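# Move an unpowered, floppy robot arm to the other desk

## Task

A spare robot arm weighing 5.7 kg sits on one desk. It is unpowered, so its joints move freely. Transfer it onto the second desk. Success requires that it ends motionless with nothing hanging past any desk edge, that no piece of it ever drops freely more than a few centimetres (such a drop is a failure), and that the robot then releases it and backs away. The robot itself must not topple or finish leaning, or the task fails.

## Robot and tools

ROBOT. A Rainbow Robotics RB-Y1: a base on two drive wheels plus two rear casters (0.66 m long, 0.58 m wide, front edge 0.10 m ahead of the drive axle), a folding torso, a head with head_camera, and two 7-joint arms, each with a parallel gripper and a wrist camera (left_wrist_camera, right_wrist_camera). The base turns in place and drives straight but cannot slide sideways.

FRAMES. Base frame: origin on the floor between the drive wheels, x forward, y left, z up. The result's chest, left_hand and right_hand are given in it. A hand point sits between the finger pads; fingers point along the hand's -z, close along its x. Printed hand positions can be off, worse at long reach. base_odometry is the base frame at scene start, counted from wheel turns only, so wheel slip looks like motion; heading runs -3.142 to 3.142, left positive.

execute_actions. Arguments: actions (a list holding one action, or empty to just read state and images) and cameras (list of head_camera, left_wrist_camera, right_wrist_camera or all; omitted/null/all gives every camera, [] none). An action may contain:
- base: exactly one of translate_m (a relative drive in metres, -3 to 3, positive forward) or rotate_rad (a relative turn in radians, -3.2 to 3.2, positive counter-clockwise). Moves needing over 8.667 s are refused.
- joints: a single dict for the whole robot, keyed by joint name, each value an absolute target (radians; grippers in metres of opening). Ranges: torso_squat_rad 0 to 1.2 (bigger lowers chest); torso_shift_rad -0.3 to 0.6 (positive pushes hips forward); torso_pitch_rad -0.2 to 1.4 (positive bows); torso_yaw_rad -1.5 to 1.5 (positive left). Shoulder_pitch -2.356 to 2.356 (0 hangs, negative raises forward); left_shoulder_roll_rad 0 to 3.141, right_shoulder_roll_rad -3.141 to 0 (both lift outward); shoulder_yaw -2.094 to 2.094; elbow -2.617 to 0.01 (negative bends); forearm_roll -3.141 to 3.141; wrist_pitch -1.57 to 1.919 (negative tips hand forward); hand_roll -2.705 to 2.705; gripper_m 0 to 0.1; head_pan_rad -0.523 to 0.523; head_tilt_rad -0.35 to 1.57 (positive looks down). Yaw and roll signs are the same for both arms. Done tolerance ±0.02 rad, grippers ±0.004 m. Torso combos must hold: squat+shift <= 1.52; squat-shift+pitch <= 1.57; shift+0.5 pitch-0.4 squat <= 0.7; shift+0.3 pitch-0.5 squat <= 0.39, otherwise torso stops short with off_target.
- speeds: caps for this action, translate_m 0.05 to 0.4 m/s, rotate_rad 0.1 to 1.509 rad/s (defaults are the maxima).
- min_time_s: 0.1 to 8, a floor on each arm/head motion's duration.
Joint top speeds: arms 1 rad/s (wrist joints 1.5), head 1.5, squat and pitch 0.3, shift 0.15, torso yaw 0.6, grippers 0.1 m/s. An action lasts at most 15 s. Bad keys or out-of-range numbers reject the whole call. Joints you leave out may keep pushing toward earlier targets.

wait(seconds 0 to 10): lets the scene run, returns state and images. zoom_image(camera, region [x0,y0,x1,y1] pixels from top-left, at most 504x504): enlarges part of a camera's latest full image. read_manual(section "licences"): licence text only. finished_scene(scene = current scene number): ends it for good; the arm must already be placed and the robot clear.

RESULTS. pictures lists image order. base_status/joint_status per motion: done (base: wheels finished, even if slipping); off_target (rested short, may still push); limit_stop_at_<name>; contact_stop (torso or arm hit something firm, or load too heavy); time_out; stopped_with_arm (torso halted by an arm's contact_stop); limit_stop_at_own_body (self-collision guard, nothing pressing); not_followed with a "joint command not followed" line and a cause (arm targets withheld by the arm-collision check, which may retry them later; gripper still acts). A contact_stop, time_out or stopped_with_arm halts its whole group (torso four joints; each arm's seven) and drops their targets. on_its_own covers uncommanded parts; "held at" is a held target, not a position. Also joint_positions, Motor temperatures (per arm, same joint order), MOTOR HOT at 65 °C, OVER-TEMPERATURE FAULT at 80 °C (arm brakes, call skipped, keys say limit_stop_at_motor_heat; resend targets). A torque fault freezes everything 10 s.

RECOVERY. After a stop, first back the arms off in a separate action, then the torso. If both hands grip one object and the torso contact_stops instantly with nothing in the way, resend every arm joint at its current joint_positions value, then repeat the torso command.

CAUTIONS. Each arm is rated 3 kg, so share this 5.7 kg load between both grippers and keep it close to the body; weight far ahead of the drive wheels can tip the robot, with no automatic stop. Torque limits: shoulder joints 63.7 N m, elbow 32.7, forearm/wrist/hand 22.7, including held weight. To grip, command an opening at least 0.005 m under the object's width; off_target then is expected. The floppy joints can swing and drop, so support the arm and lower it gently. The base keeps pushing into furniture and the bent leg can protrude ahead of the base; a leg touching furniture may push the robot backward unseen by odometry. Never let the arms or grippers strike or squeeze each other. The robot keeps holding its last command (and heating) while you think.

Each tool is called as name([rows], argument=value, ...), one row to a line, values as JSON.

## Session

execute_actions(actions=[], cameras=["head_camera"])

Scene clock: 0.00 s.
Motor temperatures (°C, as the motors report them): left_arm=[32 32 32 31 36 35 34] | right_arm=[33 33 29 31 34 36 34]
base_odometry: x=+0.000 y=+0.000 heading=+0.000 (m, m, rad; odometry frame)
base_status: not commanded
joint_positions: torso_squat_rad=+0.350 torso_shift_rad=+0.000 torso_pitch_rad=+0.000 torso_yaw_rad=+0.000 left_shoulder_pitch_rad=-0.025 left_shoulder_roll_rad=-0.007 left_shoulder_yaw_rad=-0.055 left_elbow_rad=-0.135 left_forearm_roll_rad=+0.001 left_wrist_pitch_rad=+0.023 left_hand_roll_rad=-0.039 left_gripper_m=+0.099 right_shoulder_pitch_rad=-0.001 right_shoulder_roll_rad=-0.013 right_shoulder_yaw_rad=+0.025 right_elbow_rad=-0.149 right_forearm_roll_rad=-0.040 right_wrist_pitch_rad=+0.005 right_hand_roll_rad=-0.048 right_gripper_m=+0.100 head_pan_rad=+0.000 head_tilt_rad=+0.400
joint_status: not commanded
chest: x=-0.2279 y=+0.0009 z=+1.2474 quat_wxyz=(+1.000, -0.001, +0.000, +0.000) (m; base frame)
left_hand: x=-0.1502 y=+0.2109 z=+0.5659 quat_wxyz=(+0.996, -0.004, -0.067, -0.050) (m; base frame)
right_hand: x=-0.1561 y=-0.2283 z=+0.5659 quat_wxyz=(+0.997, -0.003, -0.072, -0.031) (m; base frame)
pictures: head_camera
Images, in order (width x height): head_camera 896x504.

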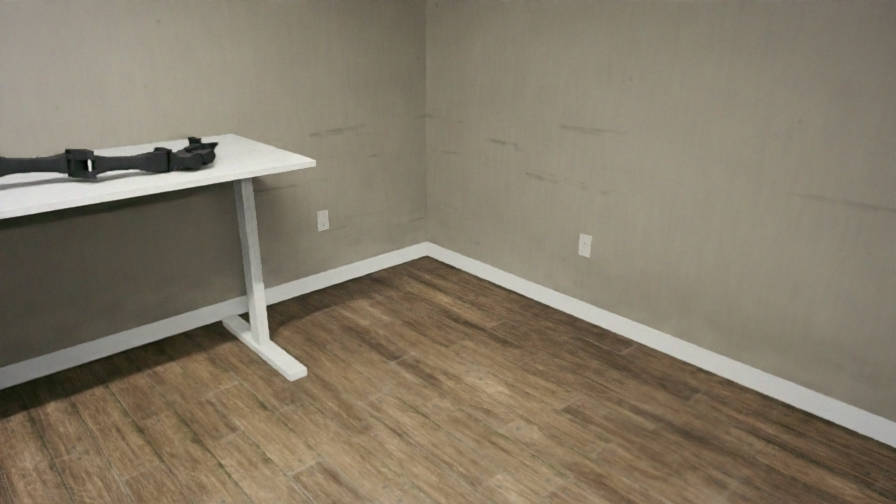

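execute_actions([
  {"base": {"rotate_rad": -2.35}, "joints": {"head_tilt_rad": 0.5}},
], cameras=["head_camera"])

Scene clock: 7.97 s.
Motor temperatures (°C, as the motors report them): left_arm=[32 32 32 31 36 35 34] | right_arm=[33 33 29 31 34 36 34]
base_odometry: x=+0.000 y=+0.000 heading=-2.350 (m, m, rad; odometry frame)
base_status: done
joint_positions: torso_squat_rad=+0.350 torso_shift_rad=+0.000 torso_pitch_rad=+0.000 torso_yaw_rad=+0.000 left_shoulder_pitch_rad=-0.025 left_shoulder_roll_rad=-0.007 left_shoulder_yaw_rad=-0.055 left_elbow_rad=-0.135 left_forearm_roll_rad=+0.001 left_wrist_pitch_rad=+0.023 left_hand_roll_rad=-0.039 left_gripper_m=+0.099 right_shoulder_pitch_rad=-0.001 right_shoulder_roll_rad=-0.013 right_shoulder_yaw_rad=+0.025 right_elbow_rad=-0.149 right_forearm_roll_rad=-0.040 right_wrist_pitch_rad=+0.005 right_hand_roll_rad=-0.048 right_gripper_m=+0.100 head_pan_rad=+0.000 head_tilt_rad=+0.500
joint_status: all done
chest: x=-0.2280 y=+0.0009 z=+1.2474 quat_wxyz=(+1.000, -0.001, +0.000, +0.000) (m; base frame)
left_hand: x=-0.1502 y=+0.2109 z=+0.5659 quat_wxyz=(+0.996, -0.004, -0.067, -0.050) (m; base frame)
right_hand: x=-0.1561 y=-0.2282 z=+0.5659 quat_wxyz=(+0.997, -0.003, -0.072, -0.031) (m; base frame)
pictures: head_camera
Images, in order (width x height): head_camera 896x504.

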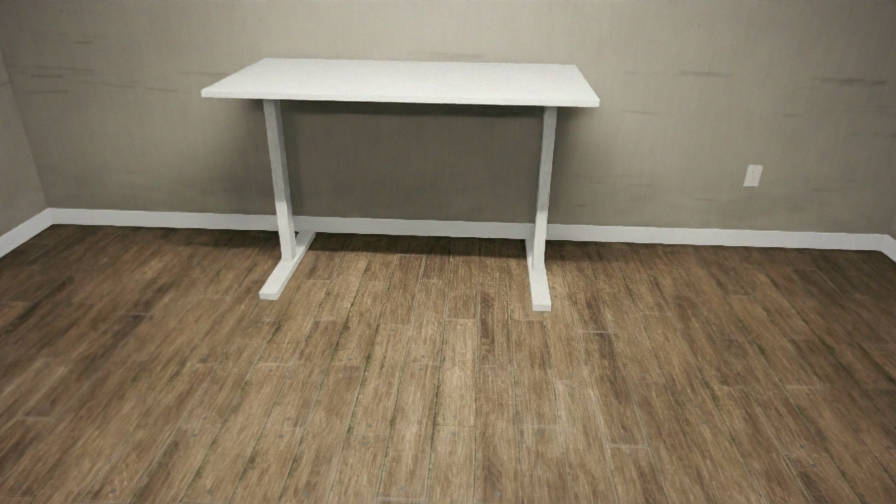

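execute_actions([
  {"base": {"rotate_rad": 3.077}},
], cameras=["head_camera"])

Scene clock: 19.60 s.
Motor temperatures (°C, as the motors report them): left_arm=[32 32 32 31 36 35 34] | right_arm=[33 32 29 31 34 36 34]
base_odometry: x=+0.000 y=+0.000 heading=+0.727 (m, m, rad; odometry frame)
base_status: done
joint_positions: torso_squat_rad=+0.350 torso_shift_rad=+0.000 torso_pitch_rad=+0.000 torso_yaw_rad=+0.000 left_shoulder_pitch_rad=-0.025 left_shoulder_roll_rad=-0.007 left_shoulder_yaw_rad=-0.055 left_elbow_rad=-0.135 left_forearm_roll_rad=+0.001 left_wrist_pitch_rad=+0.023 left_hand_roll_rad=-0.039 left_gripper_m=+0.099 right_shoulder_pitch_rad=-0.001 right_shoulder_roll_rad=-0.013 right_shoulder_yaw_rad=+0.025 right_elbow_rad=-0.149 right_forearm_roll_rad=-0.040 right_wrist_pitch_rad=+0.005 right_hand_roll_rad=-0.048 right_gripper_m=+0.100 head_pan_rad=+0.000 head_tilt_rad=+0.500
joint_status: not commanded
chest: x=-0.2280 y=+0.0009 z=+1.2474 quat_wxyz=(+1.000, -0.001, +0.000, +0.000) (m; base frame)
left_hand: x=-0.1502 y=+0.2109 z=+0.5659 quat_wxyz=(+0.996, -0.004, -0.067, -0.050) (m; base frame)
right_hand: x=-0.1561 y=-0.2282 z=+0.5659 quat_wxyz=(+0.997, -0.003, -0.072, -0.031) (m; base frame)
pictures: head_camera
Images, in order (width x height): head_camera 896x504.

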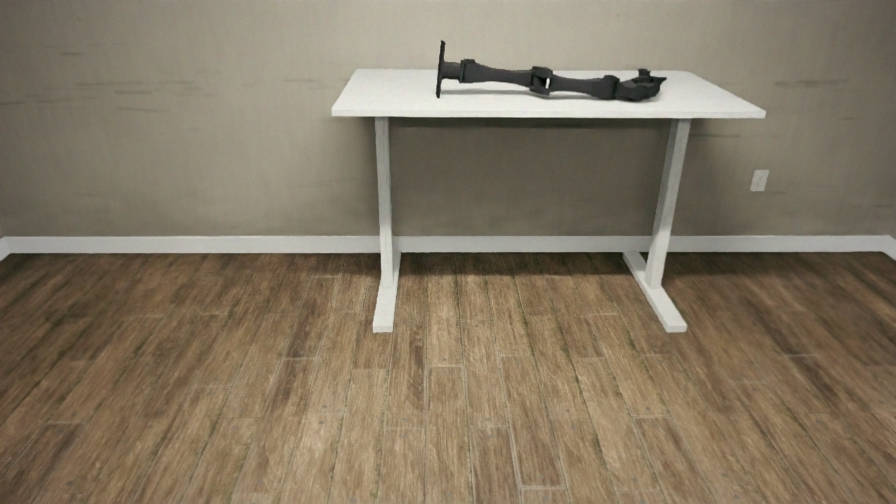

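execute_actions([
  {"base": {"rotate_rad": -0.191}},
], cameras=[])

execute_actions([
  {"base": {"translate_m": 1.63}, "joints": {"head_tilt_rad": 1.0, "torso_squat_rad": 0.5, "torso_pitch_rad": -0.2, "torso_yaw_rad": -0.085, "left_shoulder_pitch_rad": -1.543, "left_shoulder_roll_rad": 0.22, "left_shoulder_yaw_rad": 0, "left_elbow_rad": -0.2, "left_forearm_roll_rad": 0.36, "left_wrist_pitch_rad": 1.9, "left_hand_roll_rad": 0.27, "right_shoulder_pitch_rad": -1.557, "right_shoulder_roll_rad": -0.148, "right_shoulder_yaw_rad": 0, "right_elbow_rad": -0.2, "right_forearm_roll_rad": -0.36, "right_wrist_pitch_rad": 1.9, "right_hand_roll_rad": -0.17}},
], cameras=[])

execute_actions([
  {"base": {"rotate_rad": 0.191}},
], cameras=["head_camera"])

Scene clock: 34.87 s.
Motor temperatures (°C, as the motors report them): left_arm=[32 32 32 31 36 35 34] | right_arm=[32 32 29 31 34 36 34]
base_odometry: x=+0.000 y=+0.000 heading=+0.536 (m, m, rad; odometry frame)
base_status: done
joint_positions: torso_squat_rad=+0.350 torso_shift_rad=+0.000 torso_pitch_rad=+0.000 torso_yaw_rad=+0.000 left_shoulder_pitch_rad=-0.025 left_shoulder_roll_rad=-0.007 left_shoulder_yaw_rad=-0.055 left_elbow_rad=-0.135 left_forearm_roll_rad=+0.001 left_wrist_pitch_rad=+0.023 left_hand_roll_rad=-0.039 left_gripper_m=+0.099 right_shoulder_pitch_rad=-0.001 right_shoulder_roll_rad=-0.013 right_shoulder_yaw_rad=+0.025 right_elbow_rad=-0.149 right_forearm_roll_rad=-0.040 right_wrist_pitch_rad=+0.005 right_hand_roll_rad=-0.048 right_gripper_m=+0.100 head_pan_rad=+0.000 head_tilt_rad=+0.500
joint_status: not commanded
chest: x=-0.2280 y=+0.0009 z=+1.2474 quat_wxyz=(+1.000, -0.001, +0.000, +0.000) (m; base frame)
left_hand: x=-0.1502 y=+0.2109 z=+0.5659 quat_wxyz=(+0.996, -0.004, -0.067, -0.050) (m; base frame)
right_hand: x=-0.1561 y=-0.2282 z=+0.5659 quat_wxyz=(+0.997, -0.003, -0.072, -0.031) (m; base frame)
pictures: none
No camera images: the call's "cameras" was empty. Leave "cameras" out to get every camera's image.

Scene clock: 40.40 s.
Motor temperatures (°C, as the motors report them): left_arm=[32 32 32 31 36 35 34] | right_arm=[33 32 29 31 34 36 34]
base_odometry: x=+1.401 y=+0.834 heading=+0.537 (m, m, rad; odometry frame)
base_status: done
joint_positions: torso_squat_rad=+0.500 torso_shift_rad=+0.000 torso_pitch_rad=-0.200 torso_yaw_rad=-0.085 left_shoulder_pitch_rad=-1.543 left_shoulder_roll_rad=+0.220 left_shoulder_yaw_rad=+0.000 left_elbow_rad=-0.200 left_forearm_roll_rad=+0.360 left_wrist_pitch_rad=+1.900 left_hand_roll_rad=+0.270 left_gripper_m=+0.099 right_shoulder_pitch_rad=-1.557 right_shoulder_roll_rad=-0.148 right_shoulder_yaw_rad=+0.000 right_elbow_rad=-0.200 right_forearm_roll_rad=-0.360 right_wrist_pitch_rad=+1.900 right_hand_roll_rad=-0.170 right_gripper_m=+0.100 head_pan_rad=+0.000 head_tilt_rad=+1.000
joint_status: all done
chest: x=-0.2893 y=+0.0009 z=+1.1981 quat_wxyz=(+0.994, +0.004, -0.100, -0.042) (m; base frame)
left_hand: x=+0.2202 y=+0.1076 z=+1.1642 quat_wxyz=(+1.000, +0.020, +0.004, +0.003) (m; base frame)
right_hand: x=+0.1907 y=-0.1523 z=+1.1527 quat_wxyz=(+1.000, -0.010, +0.011, -0.001) (m; base frame)
pictures: none
No camera images: the call's "cameras" was empty. Leave "cameras" out to get every camera's image.

Scene clock: 42.23 s.
Motor temperatures (°C, as the motors report them): left_arm=[32 32 32 31 36 35 34] | right_arm=[33 33 29 31 34 36 34]
base_odometry: x=+1.401 y=+0.834 heading=+0.728 (m, m, rad; odometry frame)
base_status: done
joint_positions: torso_squat_rad=+0.500 torso_shift_rad=+0.000 torso_pitch_rad=-0.200 torso_yaw_rad=-0.085 left_shoulder_pitch_rad=-1.543 left_shoulder_roll_rad=+0.220 left_shoulder_yaw_rad=+0.000 left_elbow_rad=-0.200 left_forearm_roll_rad=+0.360 left_wrist_pitch_rad=+1.900 left_hand_roll_rad=+0.270 left_gripper_m=+0.099 right_shoulder_pitch_rad=-1.557 right_shoulder_roll_rad=-0.148 right_shoulder_yaw_rad=+0.000 right_elbow_rad=-0.200 right_forearm_roll_rad=-0.360 right_wrist_pitch_rad=+1.900 right_hand_roll_rad=-0.170 right_gripper_m=+0.100 head_pan_rad=+0.000 head_tilt_rad=+1.000
joint_status: not commanded
chest: x=-0.2893 y=+0.0008 z=+1.1981 quat_wxyz=(+0.994, +0.004, -0.100, -0.042) (m; base frame)
left_hand: x=+0.2202 y=+0.1076 z=+1.1642 quat_wxyz=(+1.000, +0.020, +0.003, +0.003) (m; base frame)
right_hand: x=+0.1906 y=-0.1523 z=+1.1527 quat_wxyz=(+1.000, -0.010, +0.011, -0.001) (m; base frame)
pictures: head_camera
Images, in order (width x height): head_camera 896x504.

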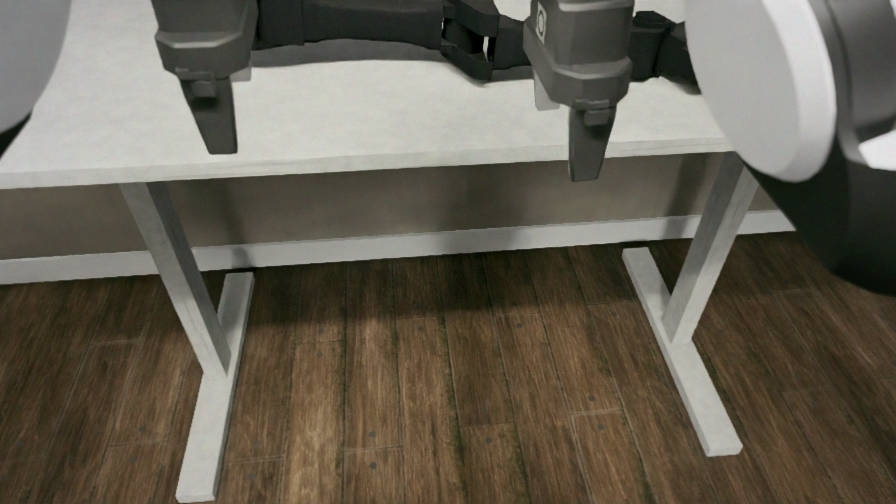

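execute_actions([
  {"base": {"rotate_rad": -0.18}},
], cameras=[])

execute_actions([
  {"base": {"translate_m": 0.39}},
], cameras=[])

execute_actions([
  {"base": {"rotate_rad": 0.18}},
])

Scene clock: 52.23 s.
Motor temperatures (°C, as the motors report them): left_arm=[32 32 32 31 36 35 34] | right_arm=[33 33 29 31 34 36 34]
base_odometry: x=+1.401 y=+0.834 heading=+0.549 (m, m, rad; odometry frame)
base_status: done
joint_positions: torso_squat_rad=+0.500 torso_shift_rad=+0.000 torso_pitch_rad=-0.200 torso_yaw_rad=-0.085 left_shoulder_pitch_rad=-1.543 left_shoulder_roll_rad=+0.220 left_shoulder_yaw_rad=+0.000 left_elbow_rad=-0.200 left_forearm_roll_rad=+0.360 left_wrist_pitch_rad=+1.900 left_hand_roll_rad=+0.270 left_gripper_m=+0.099 right_shoulder_pitch_rad=-1.557 right_shoulder_roll_rad=-0.148 right_shoulder_yaw_rad=+0.000 right_elbow_rad=-0.200 right_forearm_roll_rad=-0.360 right_wrist_pitch_rad=+1.900 right_hand_roll_rad=-0.170 right_gripper_m=+0.100 head_pan_rad=+0.000 head_tilt_rad=+1.000
joint_status: not commanded
chest: x=-0.2893 y=+0.0009 z=+1.1981 quat_wxyz=(+0.994, +0.004, -0.100, -0.042) (m; base frame)
left_hand: x=+0.2202 y=+0.1076 z=+1.1642 quat_wxyz=(+1.000, +0.020, +0.003, +0.003) (m; base frame)
right_hand: x=+0.1906 y=-0.1523 z=+1.1527 quat_wxyz=(+1.000, -0.010, +0.011, -0.001) (m; base frame)
pictures: none
No camera images: the call's "cameras" was empty. Leave "cameras" out to get every camera's image.

Scene clock: 54.67 s.
Motor temperatures (°C, as the motors report them): left_arm=[32 32 32 31 36 35 34] | right_arm=[33 33 29 31 34 36 34]
base_odometry: x=+1.734 y=+1.038 heading=+0.550 (m, m, rad; odometry frame)
base_status: done
joint_positions: torso_squat_rad=+0.500 torso_shift_rad=+0.000 torso_pitch_rad=-0.200 torso_yaw_rad=-0.085 left_shoulder_pitch_rad=-1.543 left_shoulder_roll_rad=+0.220 left_shoulder_yaw_rad=+0.000 left_elbow_rad=-0.200 left_forearm_roll_rad=+0.360 left_wrist_pitch_rad=+1.900 left_hand_roll_rad=+0.270 left_gripper_m=+0.099 right_shoulder_pitch_rad=-1.557 right_shoulder_roll_rad=-0.148 right_shoulder_yaw_rad=+0.000 right_elbow_rad=-0.200 right_forearm_roll_rad=-0.360 right_wrist_pitch_rad=+1.900 right_hand_roll_rad=-0.170 right_gripper_m=+0.100 head_pan_rad=+0.000 head_tilt_rad=+1.000
joint_status: not commanded
chest: x=-0.2893 y=+0.0009 z=+1.1981 quat_wxyz=(+0.994, +0.004, -0.100, -0.042) (m; base frame)
left_hand: x=+0.2202 y=+0.1076 z=+1.1642 quat_wxyz=(+1.000, +0.020, +0.004, +0.003) (m; base frame)
right_hand: x=+0.1906 y=-0.1523 z=+1.1527 quat_wxyz=(+1.000, -0.010, +0.011, -0.001) (m; base frame)
pictures: none
No camera images: the call's "cameras" was empty. Leave "cameras" out to get every camera's image.

Scene clock: 56.47 s.
Motor temperatures (°C, as the motors report them): left_arm=[32 32 32 31 36 35 34] | right_arm=[33 33 29 31 34 36 34]
base_odometry: x=+1.734 y=+1.038 heading=+0.729 (m, m, rad; odometry frame)
base_status: done
joint_positions: torso_squat_rad=+0.500 torso_shift_rad=+0.000 torso_pitch_rad=-0.200 torso_yaw_rad=-0.085 left_shoulder_pitch_rad=-1.543 left_shoulder_roll_rad=+0.220 left_shoulder_yaw_rad=+0.000 left_elbow_rad=-0.200 left_forearm_roll_rad=+0.360 left_wrist_pitch_rad=+1.900 left_hand_roll_rad=+0.270 left_gripper_m=+0.099 right_shoulder_pitch_rad=-1.557 right_shoulder_roll_rad=-0.148 right_shoulder_yaw_rad=+0.000 right_elbow_rad=-0.200 right_forearm_roll_rad=-0.360 right_wrist_pitch_rad=+1.900 right_hand_roll_rad=-0.170 right_gripper_m=+0.100 head_pan_rad=+0.000 head_tilt_rad=+1.000
joint_status: not commanded
chest: x=-0.2893 y=+0.0008 z=+1.1981 quat_wxyz=(+0.994, +0.004, -0.100, -0.042) (m; base frame)
left_hand: x=+0.2202 y=+0.1076 z=+1.1642 quat_wxyz=(+1.000, +0.020, +0.004, +0.003) (m; base frame)
right_hand: x=+0.1906 y=-0.1524 z=+1.1527 quat_wxyz=(+1.000, -0.010, +0.011, -0.001) (m; base frame)
pictures: head_camera, left_wrist_camera, right_wrist_camera
Images, in order (width x height): head_camera 896x504, left_wrist_camera 644x364, right_wrist_camera 644x364.

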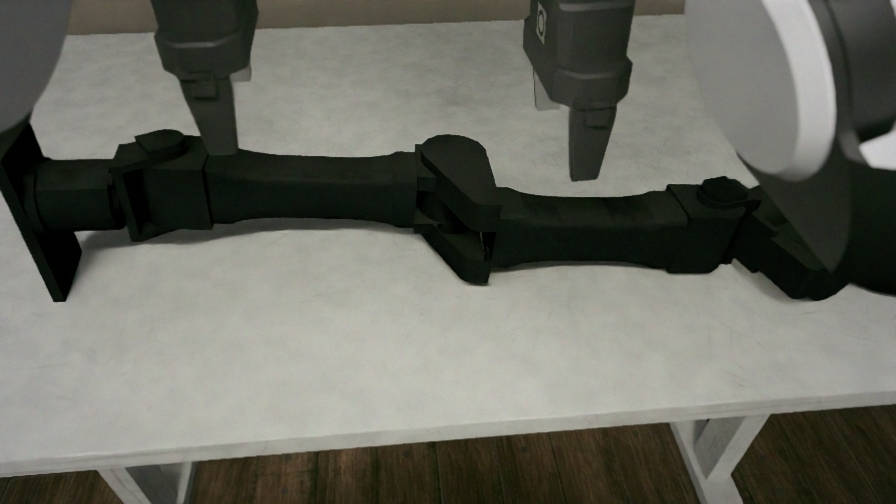

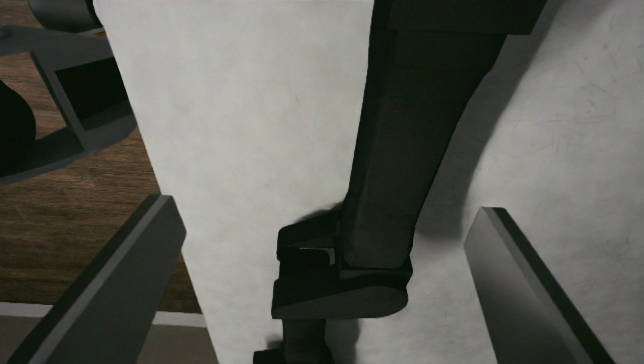

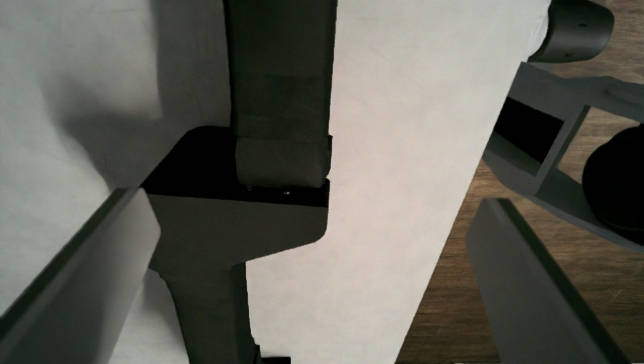

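execute_actions([
  {"base": {"rotate_rad": -0.1}, "joints": {"torso_yaw_rad": -0.135, "right_hand_roll_rad": -0.03, "torso_squat_rad": 0.6}},
], cameras=[])

execute_actions([
  {"base": {"translate_m": 0.037}},
])

Scene clock: 68.40 s.
Motor temperatures (°C, as the motors report them): left_arm=[32 32 32 31 36 35 34] | right_arm=[33 33 29 31 34 36 34]
base_odometry: x=+1.734 y=+1.038 heading=+0.630 (m, m, rad; odometry frame)
base_status: done
joint_positions: torso_squat_rad=+0.600 torso_shift_rad=+0.000 torso_pitch_rad=-0.200 torso_yaw_rad=-0.135 left_shoulder_pitch_rad=-1.543 left_shoulder_roll_rad=+0.220 left_shoulder_yaw_rad=+0.000 left_elbow_rad=-0.200 left_forearm_roll_rad=+0.360 left_wrist_pitch_rad=+1.900 left_hand_roll_rad=+0.270 left_gripper_m=+0.099 right_shoulder_pitch_rad=-1.557 right_shoulder_roll_rad=-0.148 right_shoulder_yaw_rad=+0.000 right_elbow_rad=-0.200 right_forearm_roll_rad=-0.360 right_wrist_pitch_rad=+1.900 right_hand_roll_rad=-0.030 right_gripper_m=+0.100 head_pan_rad=+0.000 head_tilt_rad=+1.000
joint_status: all done
chest: x=-0.2894 y=+0.0008 z=+1.1615 quat_wxyz=(+0.993, +0.006, -0.100, -0.067) (m; base frame)
left_hand: x=+0.2247 y=+0.0829 z=+1.1287 quat_wxyz=(+0.999, +0.025, +0.003, -0.021) (m; base frame)
right_hand: x=+0.1825 y=-0.1752 z=+1.1146 quat_wxyz=(+0.999, -0.004, +0.012, +0.045) (m; base frame)
pictures: none
No camera images: the call's "cameras" was empty. Leave "cameras" out to get every camera's image.

Scene clock: 69.60 s.
Motor temperatures (°C, as the motors report them): left_arm=[32 32 32 31 36 35 34] | right_arm=[33 33 29 31 34 36 34]
base_odometry: x=+1.763 y=+1.060 heading=+0.631 (m, m, rad; odometry frame)
base_status: done
joint_positions: torso_squat_rad=+0.600 torso_shift_rad=+0.000 torso_pitch_rad=-0.200 torso_yaw_rad=-0.135 left_shoulder_pitch_rad=-1.543 left_shoulder_roll_rad=+0.220 left_shoulder_yaw_rad=+0.000 left_elbow_rad=-0.200 left_forearm_roll_rad=+0.360 left_wrist_pitch_rad=+1.900 left_hand_roll_rad=+0.270 left_gripper_m=+0.099 right_shoulder_pitch_rad=-1.557 right_shoulder_roll_rad=-0.148 right_shoulder_yaw_rad=+0.000 right_elbow_rad=-0.200 right_forearm_roll_rad=-0.360 right_wrist_pitch_rad=+1.900 right_hand_roll_rad=-0.030 right_gripper_m=+0.100 head_pan_rad=+0.000 head_tilt_rad=+1.000
joint_status: not commanded
chest: x=-0.2894 y=+0.0008 z=+1.1615 quat_wxyz=(+0.993, +0.006, -0.099, -0.067) (m; base frame)
left_hand: x=+0.2248 y=+0.0829 z=+1.1286 quat_wxyz=(+0.999, +0.025, +0.003, -0.021) (m; base frame)
right_hand: x=+0.1825 y=-0.1753 z=+1.1145 quat_wxyz=(+0.999, -0.004, +0.012, +0.045) (m; base frame)
pictures: head_camera, left_wrist_camera, right_wrist_camera
Images, in order (width x height): head_camera 896x504, left_wrist_camera 644x364, right_wrist_camera 644x364.

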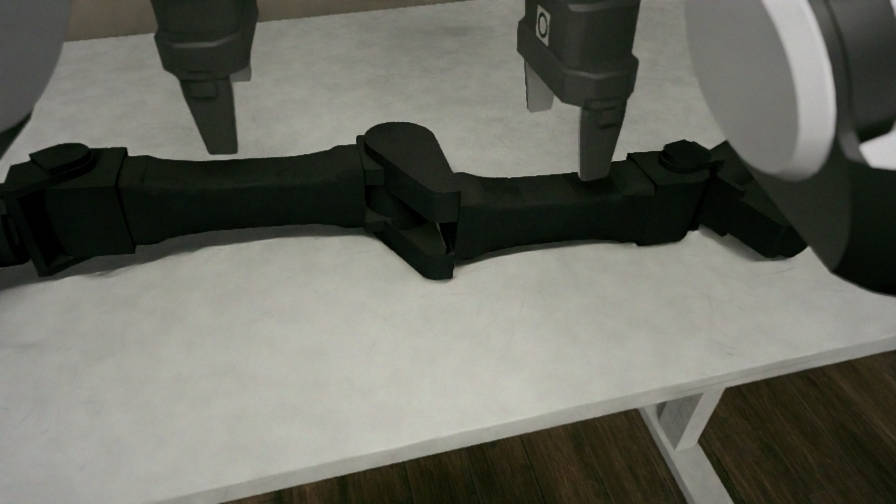

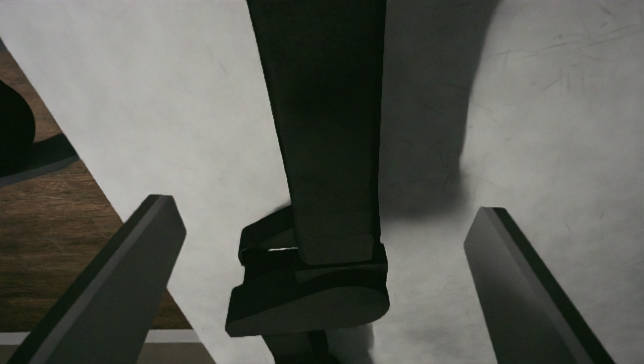

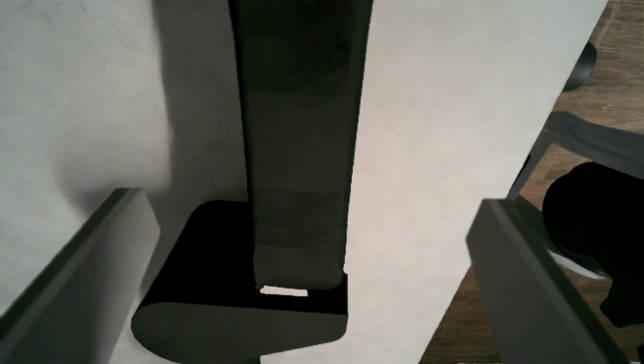

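execute_actions([
  {"joints": {"torso_squat_rad": 0.76}},
])

Scene clock: 73.83 s.
Motor temperatures (°C, as the motors report them): left_arm=[32 32 32 32 36 35 34] | right_arm=[33 33 29 31 34 36 34]
base_odometry: x=+1.763 y=+1.060 heading=+0.631 (m, m, rad; odometry frame)
base_status: not commanded
joint_positions: torso_squat_rad=+0.760 torso_shift_rad=+0.000 torso_pitch_rad=-0.200 torso_yaw_rad=-0.135 left_shoulder_pitch_rad=-1.543 left_shoulder_roll_rad=+0.220 left_shoulder_yaw_rad=+0.000 left_elbow_rad=-0.200 left_forearm_roll_rad=+0.360 left_wrist_pitch_rad=+1.900 left_hand_roll_rad=+0.270 left_gripper_m=+0.099 right_shoulder_pitch_rad=-1.557 right_shoulder_roll_rad=-0.148 right_shoulder_yaw_rad=+0.000 right_elbow_rad=-0.200 right_forearm_roll_rad=-0.360 right_wrist_pitch_rad=+1.900 right_hand_roll_rad=-0.030 right_gripper_m=+0.100 head_pan_rad=+0.000 head_tilt_rad=+1.000
joint_status: all done
chest: x=-0.2894 y=+0.0008 z=+1.0911 quat_wxyz=(+0.993, +0.006, -0.100, -0.067) (m; base frame)
left_hand: x=+0.2247 y=+0.0828 z=+1.0583 quat_wxyz=(+0.999, +0.025, +0.003, -0.021) (m; base frame)
right_hand: x=+0.1825 y=-0.1753 z=+1.0442 quat_wxyz=(+0.999, -0.004, +0.012, +0.045) (m; base frame)
pictures: head_camera, left_wrist_camera, right_wrist_camera
Images, in order (width x height): head_camera 896x504, left_wrist_camera 644x364, right_wrist_camera 644x364.

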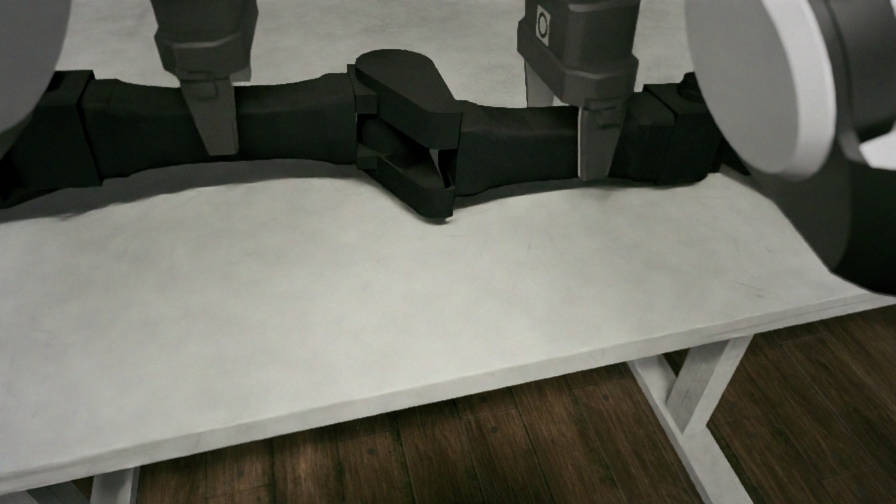

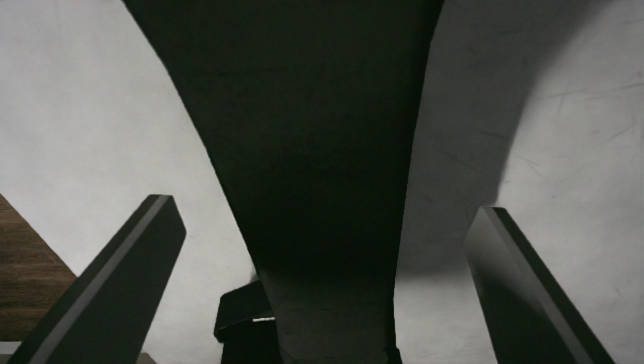

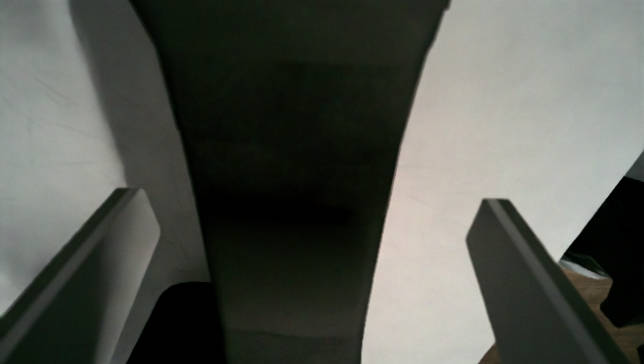

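execute_actions([
  {"joints": {"torso_squat_rad": 0.82}},
])

Scene clock: 77.20 s.
Motor temperatures (°C, as the motors report them): left_arm=[33 32 32 32 36 35 34] | right_arm=[33 33 29 31 34 36 34]
base_odometry: x=+1.763 y=+1.060 heading=+0.631 (m, m, rad; odometry frame)
base_status: not commanded
joint_positions: torso_squat_rad=+0.820 torso_shift_rad=+0.000 torso_pitch_rad=-0.200 torso_yaw_rad=-0.135 left_shoulder_pitch_rad=-1.543 left_shoulder_roll_rad=+0.220 left_shoulder_yaw_rad=+0.000 left_elbow_rad=-0.200 left_forearm_roll_rad=+0.360 left_wrist_pitch_rad=+1.900 left_hand_roll_rad=+0.270 left_gripper_m=+0.099 right_shoulder_pitch_rad=-1.557 right_shoulder_roll_rad=-0.148 right_shoulder_yaw_rad=+0.000 right_elbow_rad=-0.200 right_forearm_roll_rad=-0.360 right_wrist_pitch_rad=+1.900 right_hand_roll_rad=-0.030 right_gripper_m=+0.100 head_pan_rad=+0.000 head_tilt_rad=+1.000
joint_status: all done
chest: x=-0.2894 y=+0.0007 z=+1.0613 quat_wxyz=(+0.993, +0.006, -0.100, -0.067) (m; base frame)
left_hand: x=+0.2247 y=+0.0828 z=+1.0285 quat_wxyz=(+0.999, +0.025, +0.003, -0.021) (m; base frame)
right_hand: x=+0.1825 y=-0.1753 z=+1.0144 quat_wxyz=(+0.999, -0.004, +0.012, +0.045) (m; base frame)
pictures: head_camera, left_wrist_camera, right_wrist_camera
Images, in order (width x height): head_camera 896x504, left_wrist_camera 644x364, right_wrist_camera 644x364.

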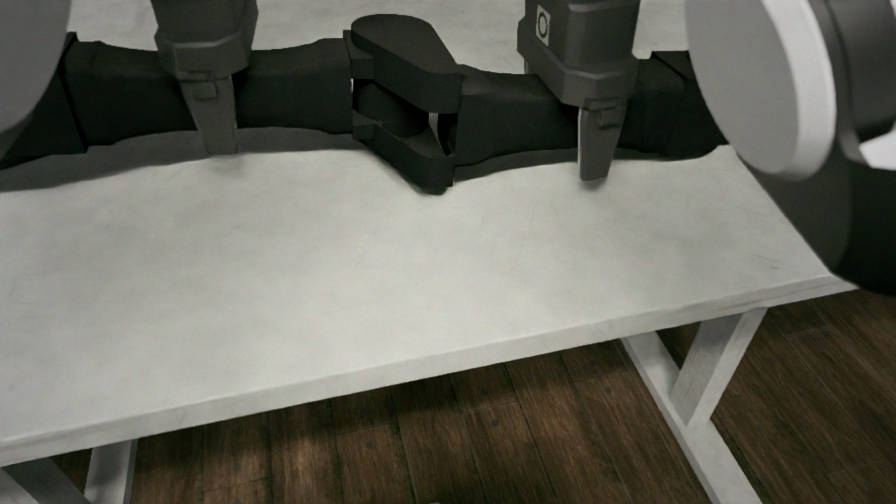

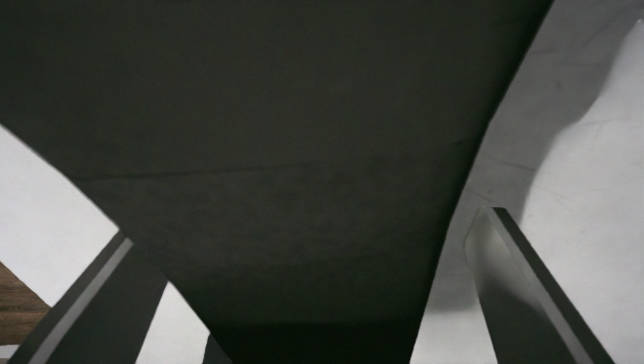

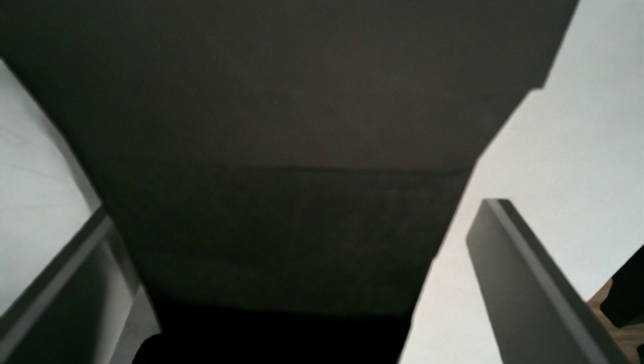

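Good depth. Close grippers and lift in steps.

execute_actions([
  {"joints": {"left_gripper_m": 0.0, "right_gripper_m": 0.0}},
], cameras=[])

execute_actions([
  {"joints": {"torso_squat_rad": 0.76}},
], cameras=[])

execute_actions([
  {"joints": {"torso_squat_rad": 0.69}},
], cameras=[])

execute_actions([
  {"joints": {"torso_squat_rad": 0.61}},
], cameras=[])

execute_actions([
  {"joints": {"torso_squat_rad": 0.52}},
], cameras=["head_camera"])

execute_actions([
  {"joints": {"torso_squat_rad": 0.41}},
], cameras=["head_camera"])

execute_actions([
  {"joints": {"torso_squat_rad": 0.0}},
], cameras=["head_camera"])

Scene clock: 89.23 s.
Motor temperatures (°C, as the motors report them): left_arm=[33 32 32 32 36 35 34] | right_arm=[33 33 29 31 34 36 34]
base_odometry: x=+1.763 y=+1.060 heading=+0.631 (m, m, rad; odometry frame)
base_status: not commanded
joint_positions: torso_squat_rad=+0.820 torso_shift_rad=+0.000 torso_pitch_rad=-0.200 torso_yaw_rad=-0.135 left_shoulder_pitch_rad=-1.543 left_shoulder_roll_rad=+0.220 left_shoulder_yaw_rad=+0.000 left_elbow_rad=-0.200 left_forearm_roll_rad=+0.360 left_wrist_pitch_rad=+1.900 left_hand_roll_rad=+0.270 left_gripper_m=+0.056 right_shoulder_pitch_rad=-1.557 right_shoulder_roll_rad=-0.148 right_shoulder_yaw_rad=+0.000 right_elbow_rad=-0.200 right_forearm_roll_rad=-0.360 right_wrist_pitch_rad=+1.900 right_hand_roll_rad=-0.030 right_gripper_m=+0.055 head_pan_rad=+0.000 head_tilt_rad=+1.000
joint_status: left_gripper_m off_target (ended at +0.056, target +0.000); right_gripper_m off_target (ended at +0.055, target +0.000)
chest: x=-0.2894 y=+0.0007 z=+1.0613 quat_wxyz=(+0.993, +0.006, -0.100, -0.067) (m; base frame)
left_hand: x=+0.2246 y=+0.0827 z=+1.0284 quat_wxyz=(+0.999, +0.025, +0.003, -0.022) (m; base frame)
right_hand: x=+0.1825 y=-0.1753 z=+1.0143 quat_wxyz=(+0.999, -0.004, +0.012, +0.045) (m; base frame)
pictures: none
No camera images: the call's "cameras" was empty. Leave "cameras" out to get every camera's image.

Scene clock: 90.13 s.
Motor temperatures (°C, as the motors report them): left_arm=[33 32 32 32 36 35 34] | right_arm=[33 33 29 32 34 37 34]
base_odometry: x=+1.763 y=+1.060 heading=+0.631 (m, m, rad; odometry frame)
base_status: not commanded
joint_positions: torso_squat_rad=+0.760 torso_shift_rad=+0.001 torso_pitch_rad=-0.198 torso_yaw_rad=-0.135 left_shoulder_pitch_rad=-1.541 left_shoulder_roll_rad=+0.218 left_shoulder_yaw_rad=+0.000 left_elbow_rad=-0.199 left_forearm_roll_rad=+0.360 left_wrist_pitch_rad=+1.900 left_hand_roll_rad=+0.270 left_gripper_m=+0.056 right_shoulder_pitch_rad=-1.554 right_shoulder_roll_rad=-0.147 right_shoulder_yaw_rad=+0.000 right_elbow_rad=-0.199 right_forearm_roll_rad=-0.360 right_wrist_pitch_rad=+1.900 right_hand_roll_rad=-0.030 right_gripper_m=+0.055 head_pan_rad=+0.000 head_tilt_rad=+1.000
joint_status: all done
chest: x=-0.2887 y=+0.0008 z=+1.0913 quat_wxyz=(+0.993, +0.006, -0.099, -0.067) (m; base frame)
left_hand: x=+0.2247 y=+0.0827 z=+1.0558 quat_wxyz=(+0.999, +0.025, +0.006, -0.022) (m; base frame)
right_hand: x=+0.1827 y=-0.1754 z=+1.0422 quat_wxyz=(+0.999, -0.004, +0.014, +0.044) (m; base frame)
pictures: none
No camera images: the call's "cameras" was empty. Leave "cameras" out to get every camera's image.

Scene clock: 91.10 s.
Motor temperatures (°C, as the motors report them): left_arm=[33 32 32 32 36 35 34] | right_arm=[33 33 29 32 34 37 34]
base_odometry: x=+1.763 y=+1.060 heading=+0.631 (m, m, rad; odometry frame)
base_status: not commanded
joint_positions: torso_squat_rad=+0.690 torso_shift_rad=+0.001 torso_pitch_rad=-0.198 torso_yaw_rad=-0.135 left_shoulder_pitch_rad=-1.541 left_shoulder_roll_rad=+0.218 left_shoulder_yaw_rad=+0.000 left_elbow_rad=-0.199 left_forearm_roll_rad=+0.360 left_wrist_pitch_rad=+1.900 left_hand_roll_rad=+0.270 left_gripper_m=+0.056 right_shoulder_pitch_rad=-1.554 right_shoulder_roll_rad=-0.147 right_shoulder_yaw_rad=+0.000 right_elbow_rad=-0.199 right_forearm_roll_rad=-0.360 right_wrist_pitch_rad=+1.900 right_hand_roll_rad=-0.030 right_gripper_m=+0.055 head_pan_rad=+0.000 head_tilt_rad=+1.000
joint_status: all done
chest: x=-0.2887 y=+0.0008 z=+1.1238 quat_wxyz=(+0.993, +0.006, -0.099, -0.067) (m; base frame)
left_hand: x=+0.2247 y=+0.0828 z=+1.0882 quat_wxyz=(+0.999, +0.025, +0.006, -0.022) (m; base frame)
right_hand: x=+0.1827 y=-0.1754 z=+1.0745 quat_wxyz=(+0.999, -0.004, +0.014, +0.044) (m; base frame)
pictures: none
No camera images: the call's "cameras" was empty. Leave "cameras" out to get every camera's image.

Scene clock: 92.10 s.
Motor temperatures (°C, as the motors report them): left_arm=[33 32 32 32 36 35 34] | right_arm=[33 33 29 32 34 37 34]
base_odometry: x=+1.763 y=+1.060 heading=+0.631 (m, m, rad; odometry frame)
base_status: not commanded
joint_positions: torso_squat_rad=+0.610 torso_shift_rad=+0.001 torso_pitch_rad=-0.198 torso_yaw_rad=-0.135 left_shoulder_pitch_rad=-1.541 left_shoulder_roll_rad=+0.218 left_shoulder_yaw_rad=+0.000 left_elbow_rad=-0.199 left_forearm_roll_rad=+0.360 left_wrist_pitch_rad=+1.900 left_hand_roll_rad=+0.270 left_gripper_m=+0.056 right_shoulder_pitch_rad=-1.554 right_shoulder_roll_rad=-0.147 right_shoulder_yaw_rad=+0.000 right_elbow_rad=-0.198 right_forearm_roll_rad=-0.360 right_wrist_pitch_rad=+1.900 right_hand_roll_rad=-0.030 right_gripper_m=+0.055 head_pan_rad=+0.000 head_tilt_rad=+1.000
joint_status: all done
chest: x=-0.2886 y=+0.0008 z=+1.1577 quat_wxyz=(+0.993, +0.006, -0.099, -0.067) (m; base frame)
left_hand: x=+0.2247 y=+0.0828 z=+1.1220 quat_wxyz=(+0.999, +0.025, +0.006, -0.022) (m; base frame)
right_hand: x=+0.1826 y=-0.1754 z=+1.1080 quat_wxyz=(+0.999, -0.003, +0.015, +0.044) (m; base frame)
pictures: none
No camera images: the call's "cameras" was empty. Leave "cameras" out to get every camera's image.

Scene clock: 93.17 s.
Motor temperatures (°C, as the motors report them): left_arm=[33 32 32 32 36 35 34] | right_arm=[33 33 29 32 34 37 34]
base_odometry: x=+1.763 y=+1.060 heading=+0.631 (m, m, rad; odometry frame)
base_status: not commanded
joint_positions: torso_squat_rad=+0.520 torso_shift_rad=+0.001 torso_pitch_rad=-0.198 torso_yaw_rad=-0.135 left_shoulder_pitch_rad=-1.541 left_shoulder_roll_rad=+0.218 left_shoulder_yaw_rad=+0.000 left_elbow_rad=-0.199 left_forearm_roll_rad=+0.360 left_wrist_pitch_rad=+1.900 left_hand_roll_rad=+0.270 left_gripper_m=+0.056 right_shoulder_pitch_rad=-1.554 right_shoulder_roll_rad=-0.147 right_shoulder_yaw_rad=+0.000 right_elbow_rad=-0.198 right_forearm_roll_rad=-0.360 right_wrist_pitch_rad=+1.900 right_hand_roll_rad=-0.030 right_gripper_m=+0.055 head_pan_rad=+0.000 head_tilt_rad=+1.000
joint_status: all done
chest: x=-0.2886 y=+0.0008 z=+1.1914 quat_wxyz=(+0.993, +0.006, -0.099, -0.067) (m; base frame)
left_hand: x=+0.2248 y=+0.0828 z=+1.1557 quat_wxyz=(+0.999, +0.025, +0.006, -0.022) (m; base frame)
right_hand: x=+0.1827 y=-0.1753 z=+1.1417 quat_wxyz=(+0.999, -0.003, +0.015, +0.044) (m; base frame)
pictures: head_camera
Images, in order (width x height): head_camera 896x504.

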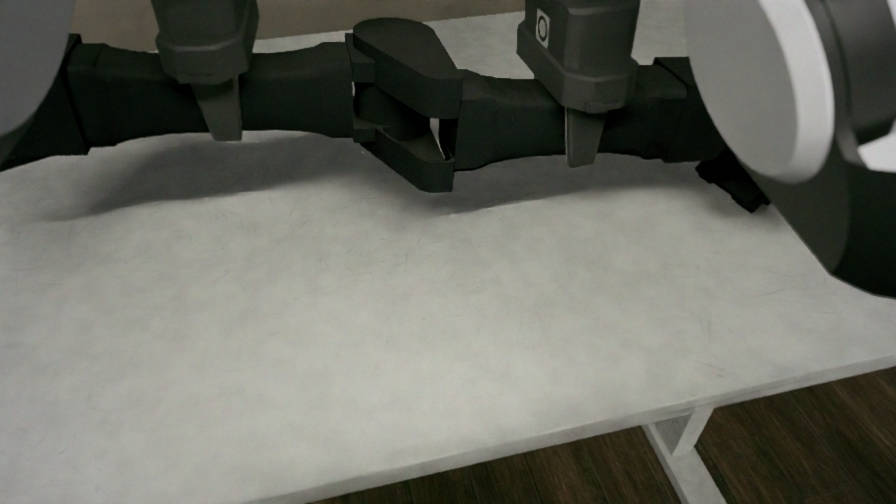

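Scene clock: 94.30 s.
Motor temperatures (°C, as the motors report them): left_arm=[33 32 32 32 36 35 34] | right_arm=[33 33 29 32 34 37 34]
base_odometry: x=+1.763 y=+1.060 heading=+0.631 (m, m, rad; odometry frame)
base_status: not commanded
joint_positions: torso_squat_rad=+0.410 torso_shift_rad=+0.001 torso_pitch_rad=-0.198 torso_yaw_rad=-0.135 left_shoulder_pitch_rad=-1.541 left_shoulder_roll_rad=+0.218 left_shoulder_yaw_rad=+0.000 left_elbow_rad=-0.199 left_forearm_roll_rad=+0.360 left_wrist_pitch_rad=+1.900 left_hand_roll_rad=+0.270 left_gripper_m=+0.056 right_shoulder_pitch_rad=-1.553 right_shoulder_roll_rad=-0.147 right_shoulder_yaw_rad=+0.000 right_elbow_rad=-0.198 right_forearm_roll_rad=-0.360 right_wrist_pitch_rad=+1.900 right_hand_roll_rad=-0.030 right_gripper_m=+0.055 head_pan_rad=+0.000 head_tilt_rad=+1.000
joint_status: all done
chest: x=-0.2885 y=+0.0009 z=+1.2259 quat_wxyz=(+0.993, +0.006, -0.099, -0.067) (m; base frame)
left_hand: x=+0.2248 y=+0.0828 z=+1.1902 quat_wxyz=(+0.999, +0.025, +0.006, -0.022) (m; base frame)
right_hand: x=+0.1827 y=-0.1753 z=+1.1760 quat_wxyz=(+0.999, -0.003, +0.015, +0.044) (m; base frame)
pictures: head_camera
Images, in order (width x height): head_camera 896x504.

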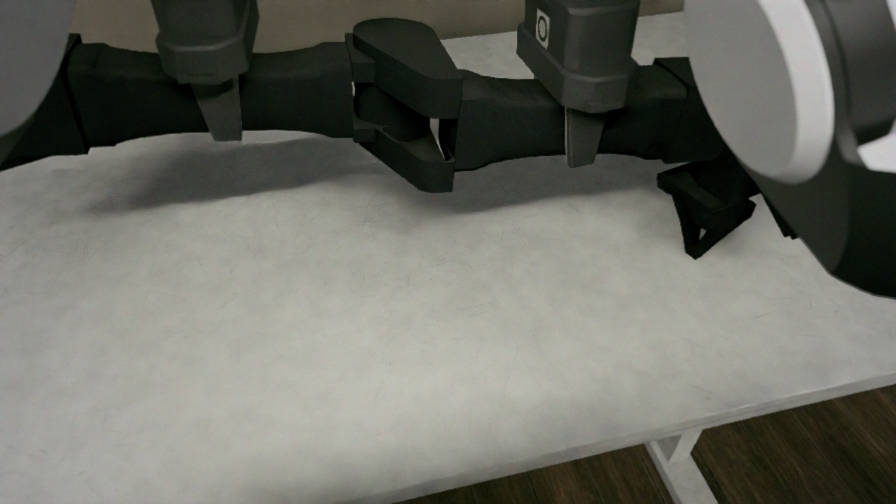

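Scene clock: 96.43 s.
Motor temperatures (°C, as the motors report them): left_arm=[33 32 32 32 36 35 34] | right_arm=[33 33 29 32 34 37 34]
base_odometry: x=+1.763 y=+1.060 heading=+0.631 (m, m, rad; odometry frame)
base_status: not commanded
joint_positions: torso_squat_rad=+0.000 torso_shift_rad=+0.001 torso_pitch_rad=-0.198 torso_yaw_rad=-0.135 left_shoulder_pitch_rad=-1.541 left_shoulder_roll_rad=+0.218 left_shoulder_yaw_rad=+0.000 left_elbow_rad=-0.199 left_forearm_roll_rad=+0.360 left_wrist_pitch_rad=+1.900 left_hand_roll_rad=+0.270 left_gripper_m=+0.056 right_shoulder_pitch_rad=-1.553 right_shoulder_roll_rad=-0.147 right_shoulder_yaw_rad=+0.000 right_elbow_rad=-0.198 right_forearm_roll_rad=-0.360 right_wrist_pitch_rad=+1.900 right_hand_roll_rad=-0.030 right_gripper_m=+0.055 head_pan_rad=+0.000 head_tilt_rad=+1.000
joint_status: all done
chest: x=-0.2884 y=+0.0009 z=+1.2839 quat_wxyz=(+0.993, +0.006, -0.099, -0.067) (m; base frame)
left_hand: x=+0.2250 y=+0.0829 z=+1.2481 quat_wxyz=(+0.999, +0.025, +0.006, -0.022) (m; base frame)
right_hand: x=+0.1828 y=-0.1752 z=+1.2338 quat_wxyz=(+0.999, -0.003, +0.015, +0.044) (m; base frame)
pictures: head_camera
Images, in order (width x height): head_camera 896x504.

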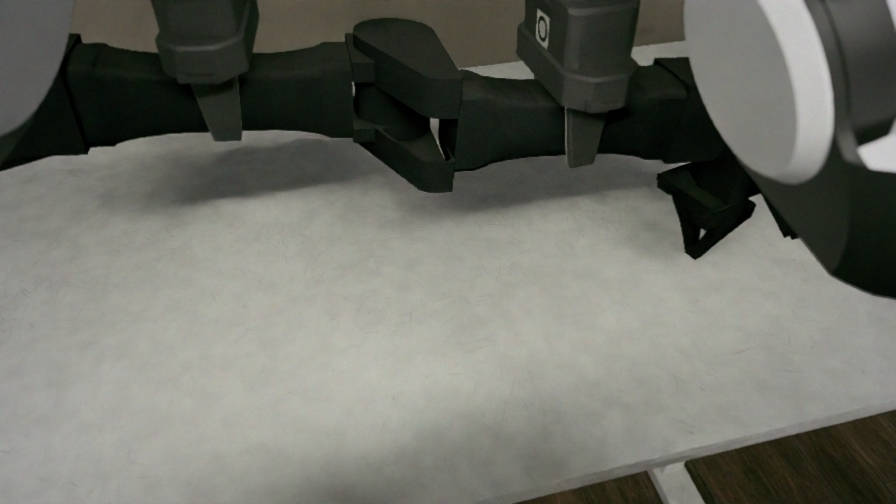

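execute_actions([
  {"base": {"translate_m": -0.6}, "speeds": {"translate_m": 0.3}, "joints": {"head_tilt_rad": 0.9}},
], cameras=[])

execute_actions([
  {"base": {"rotate_rad": -3.018}, "speeds": {"rotate_rad": 0.7}},
], cameras=[])

execute_actions([
  {"base": {"translate_m": 2.8}},
], cameras=["head_camera"])

Scene clock: 122.43 s.
Motor temperatures (°C, as the motors report them): left_arm=[34 33 32 32 36 35 34] | right_arm=[34 33 29 32 34 37 35]
base_odometry: x=+1.279 y=+0.705 heading=+0.632 (m, m, rad; odometry frame)
base_status: done
joint_positions: torso_squat_rad=+0.000 torso_shift_rad=+0.001 torso_pitch_rad=-0.198 torso_yaw_rad=-0.135 left_shoulder_pitch_rad=-1.541 left_shoulder_roll_rad=+0.218 left_shoulder_yaw_rad=+0.000 left_elbow_rad=-0.199 left_forearm_roll_rad=+0.360 left_wrist_pitch_rad=+1.900 left_hand_roll_rad=+0.270 left_gripper_m=+0.056 right_shoulder_pitch_rad=-1.553 right_shoulder_roll_rad=-0.147 right_shoulder_yaw_rad=+0.000 right_elbow_rad=-0.198 right_forearm_roll_rad=-0.360 right_wrist_pitch_rad=+1.900 right_hand_roll_rad=-0.030 right_gripper_m=+0.055 head_pan_rad=+0.000 head_tilt_rad=+0.900
joint_status: all done
chest: x=-0.2885 y=+0.0008 z=+1.2839 quat_wxyz=(+0.993, +0.006, -0.099, -0.067) (m; base frame)
left_hand: x=+0.2249 y=+0.0828 z=+1.2482 quat_wxyz=(+0.999, +0.025, +0.006, -0.022) (m; base frame)
right_hand: x=+0.1827 y=-0.1753 z=+1.2338 quat_wxyz=(+0.999, -0.003, +0.015, +0.044) (m; base frame)
pictures: none
No camera images: the call's "cameras" was empty. Leave "cameras" out to get every camera's image.

Scene clock: 128.50 s.
Motor temperatures (°C, as the motors report them): left_arm=[34 33 32 32 36 35 34] | right_arm=[34 33 29 32 34 37 35]
base_odometry: x=+1.279 y=+0.705 heading=-2.385 (m, m, rad; odometry frame)
base_status: done
joint_positions: torso_squat_rad=+0.000 torso_shift_rad=+0.001 torso_pitch_rad=-0.198 torso_yaw_rad=-0.135 left_shoulder_pitch_rad=-1.541 left_shoulder_roll_rad=+0.218 left_shoulder_yaw_rad=+0.000 left_elbow_rad=-0.199 left_forearm_roll_rad=+0.360 left_wrist_pitch_rad=+1.900 left_hand_roll_rad=+0.270 left_gripper_m=+0.056 right_shoulder_pitch_rad=-1.553 right_shoulder_roll_rad=-0.147 right_shoulder_yaw_rad=+0.000 right_elbow_rad=-0.198 right_forearm_roll_rad=-0.360 right_wrist_pitch_rad=+1.900 right_hand_roll_rad=-0.030 right_gripper_m=+0.055 head_pan_rad=+0.000 head_tilt_rad=+0.900
joint_status: not commanded
chest: x=-0.2885 y=+0.0008 z=+1.2839 quat_wxyz=(+0.993, +0.006, -0.099, -0.067) (m; base frame)
left_hand: x=+0.2249 y=+0.0828 z=+1.2482 quat_wxyz=(+0.999, +0.025, +0.006, -0.022) (m; base frame)
right_hand: x=+0.1827 y=-0.1753 z=+1.2338 quat_wxyz=(+0.999, -0.003, +0.015, +0.044) (m; base frame)
pictures: none
No camera images: the call's "cameras" was empty. Leave "cameras" out to get every camera's image.

Scene clock: 136.80 s.
Motor temperatures (°C, as the motors report them): left_arm=[34 33 32 32 36 35 34] | right_arm=[35 33 29 32 34 37 35]
base_odometry: x=-0.758 y=-1.216 heading=-2.386 (m, m, rad; odometry frame)
base_status: done
joint_positions: torso_squat_rad=+0.000 torso_shift_rad=+0.001 torso_pitch_rad=-0.198 torso_yaw_rad=-0.135 left_shoulder_pitch_rad=-1.541 left_shoulder_roll_rad=+0.218 left_shoulder_yaw_rad=+0.000 left_elbow_rad=-0.199 left_forearm_roll_rad=+0.360 left_wrist_pitch_rad=+1.900 left_hand_roll_rad=+0.270 left_gripper_m=+0.056 right_shoulder_pitch_rad=-1.553 right_shoulder_roll_rad=-0.147 right_shoulder_yaw_rad=+0.000 right_elbow_rad=-0.198 right_forearm_roll_rad=-0.360 right_wrist_pitch_rad=+1.900 right_hand_roll_rad=-0.030 right_gripper_m=+0.055 head_pan_rad=+0.000 head_tilt_rad=+0.900
joint_status: not commanded
chest: x=-0.2884 y=+0.0008 z=+1.2839 quat_wxyz=(+0.993, +0.006, -0.099, -0.067) (m; base frame)
left_hand: x=+0.2250 y=+0.0828 z=+1.2481 quat_wxyz=(+0.999, +0.025, +0.006, -0.022) (m; base frame)
right_hand: x=+0.1828 y=-0.1753 z=+1.2337 quat_wxyz=(+0.999, -0.003, +0.015, +0.044) (m; base frame)
pictures: head_camera
Images, in order (width x height): head_camera 896x504.

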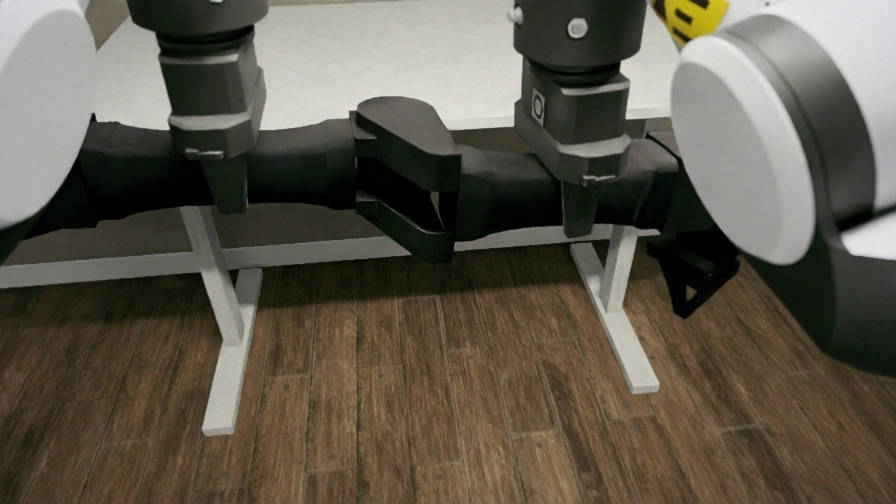

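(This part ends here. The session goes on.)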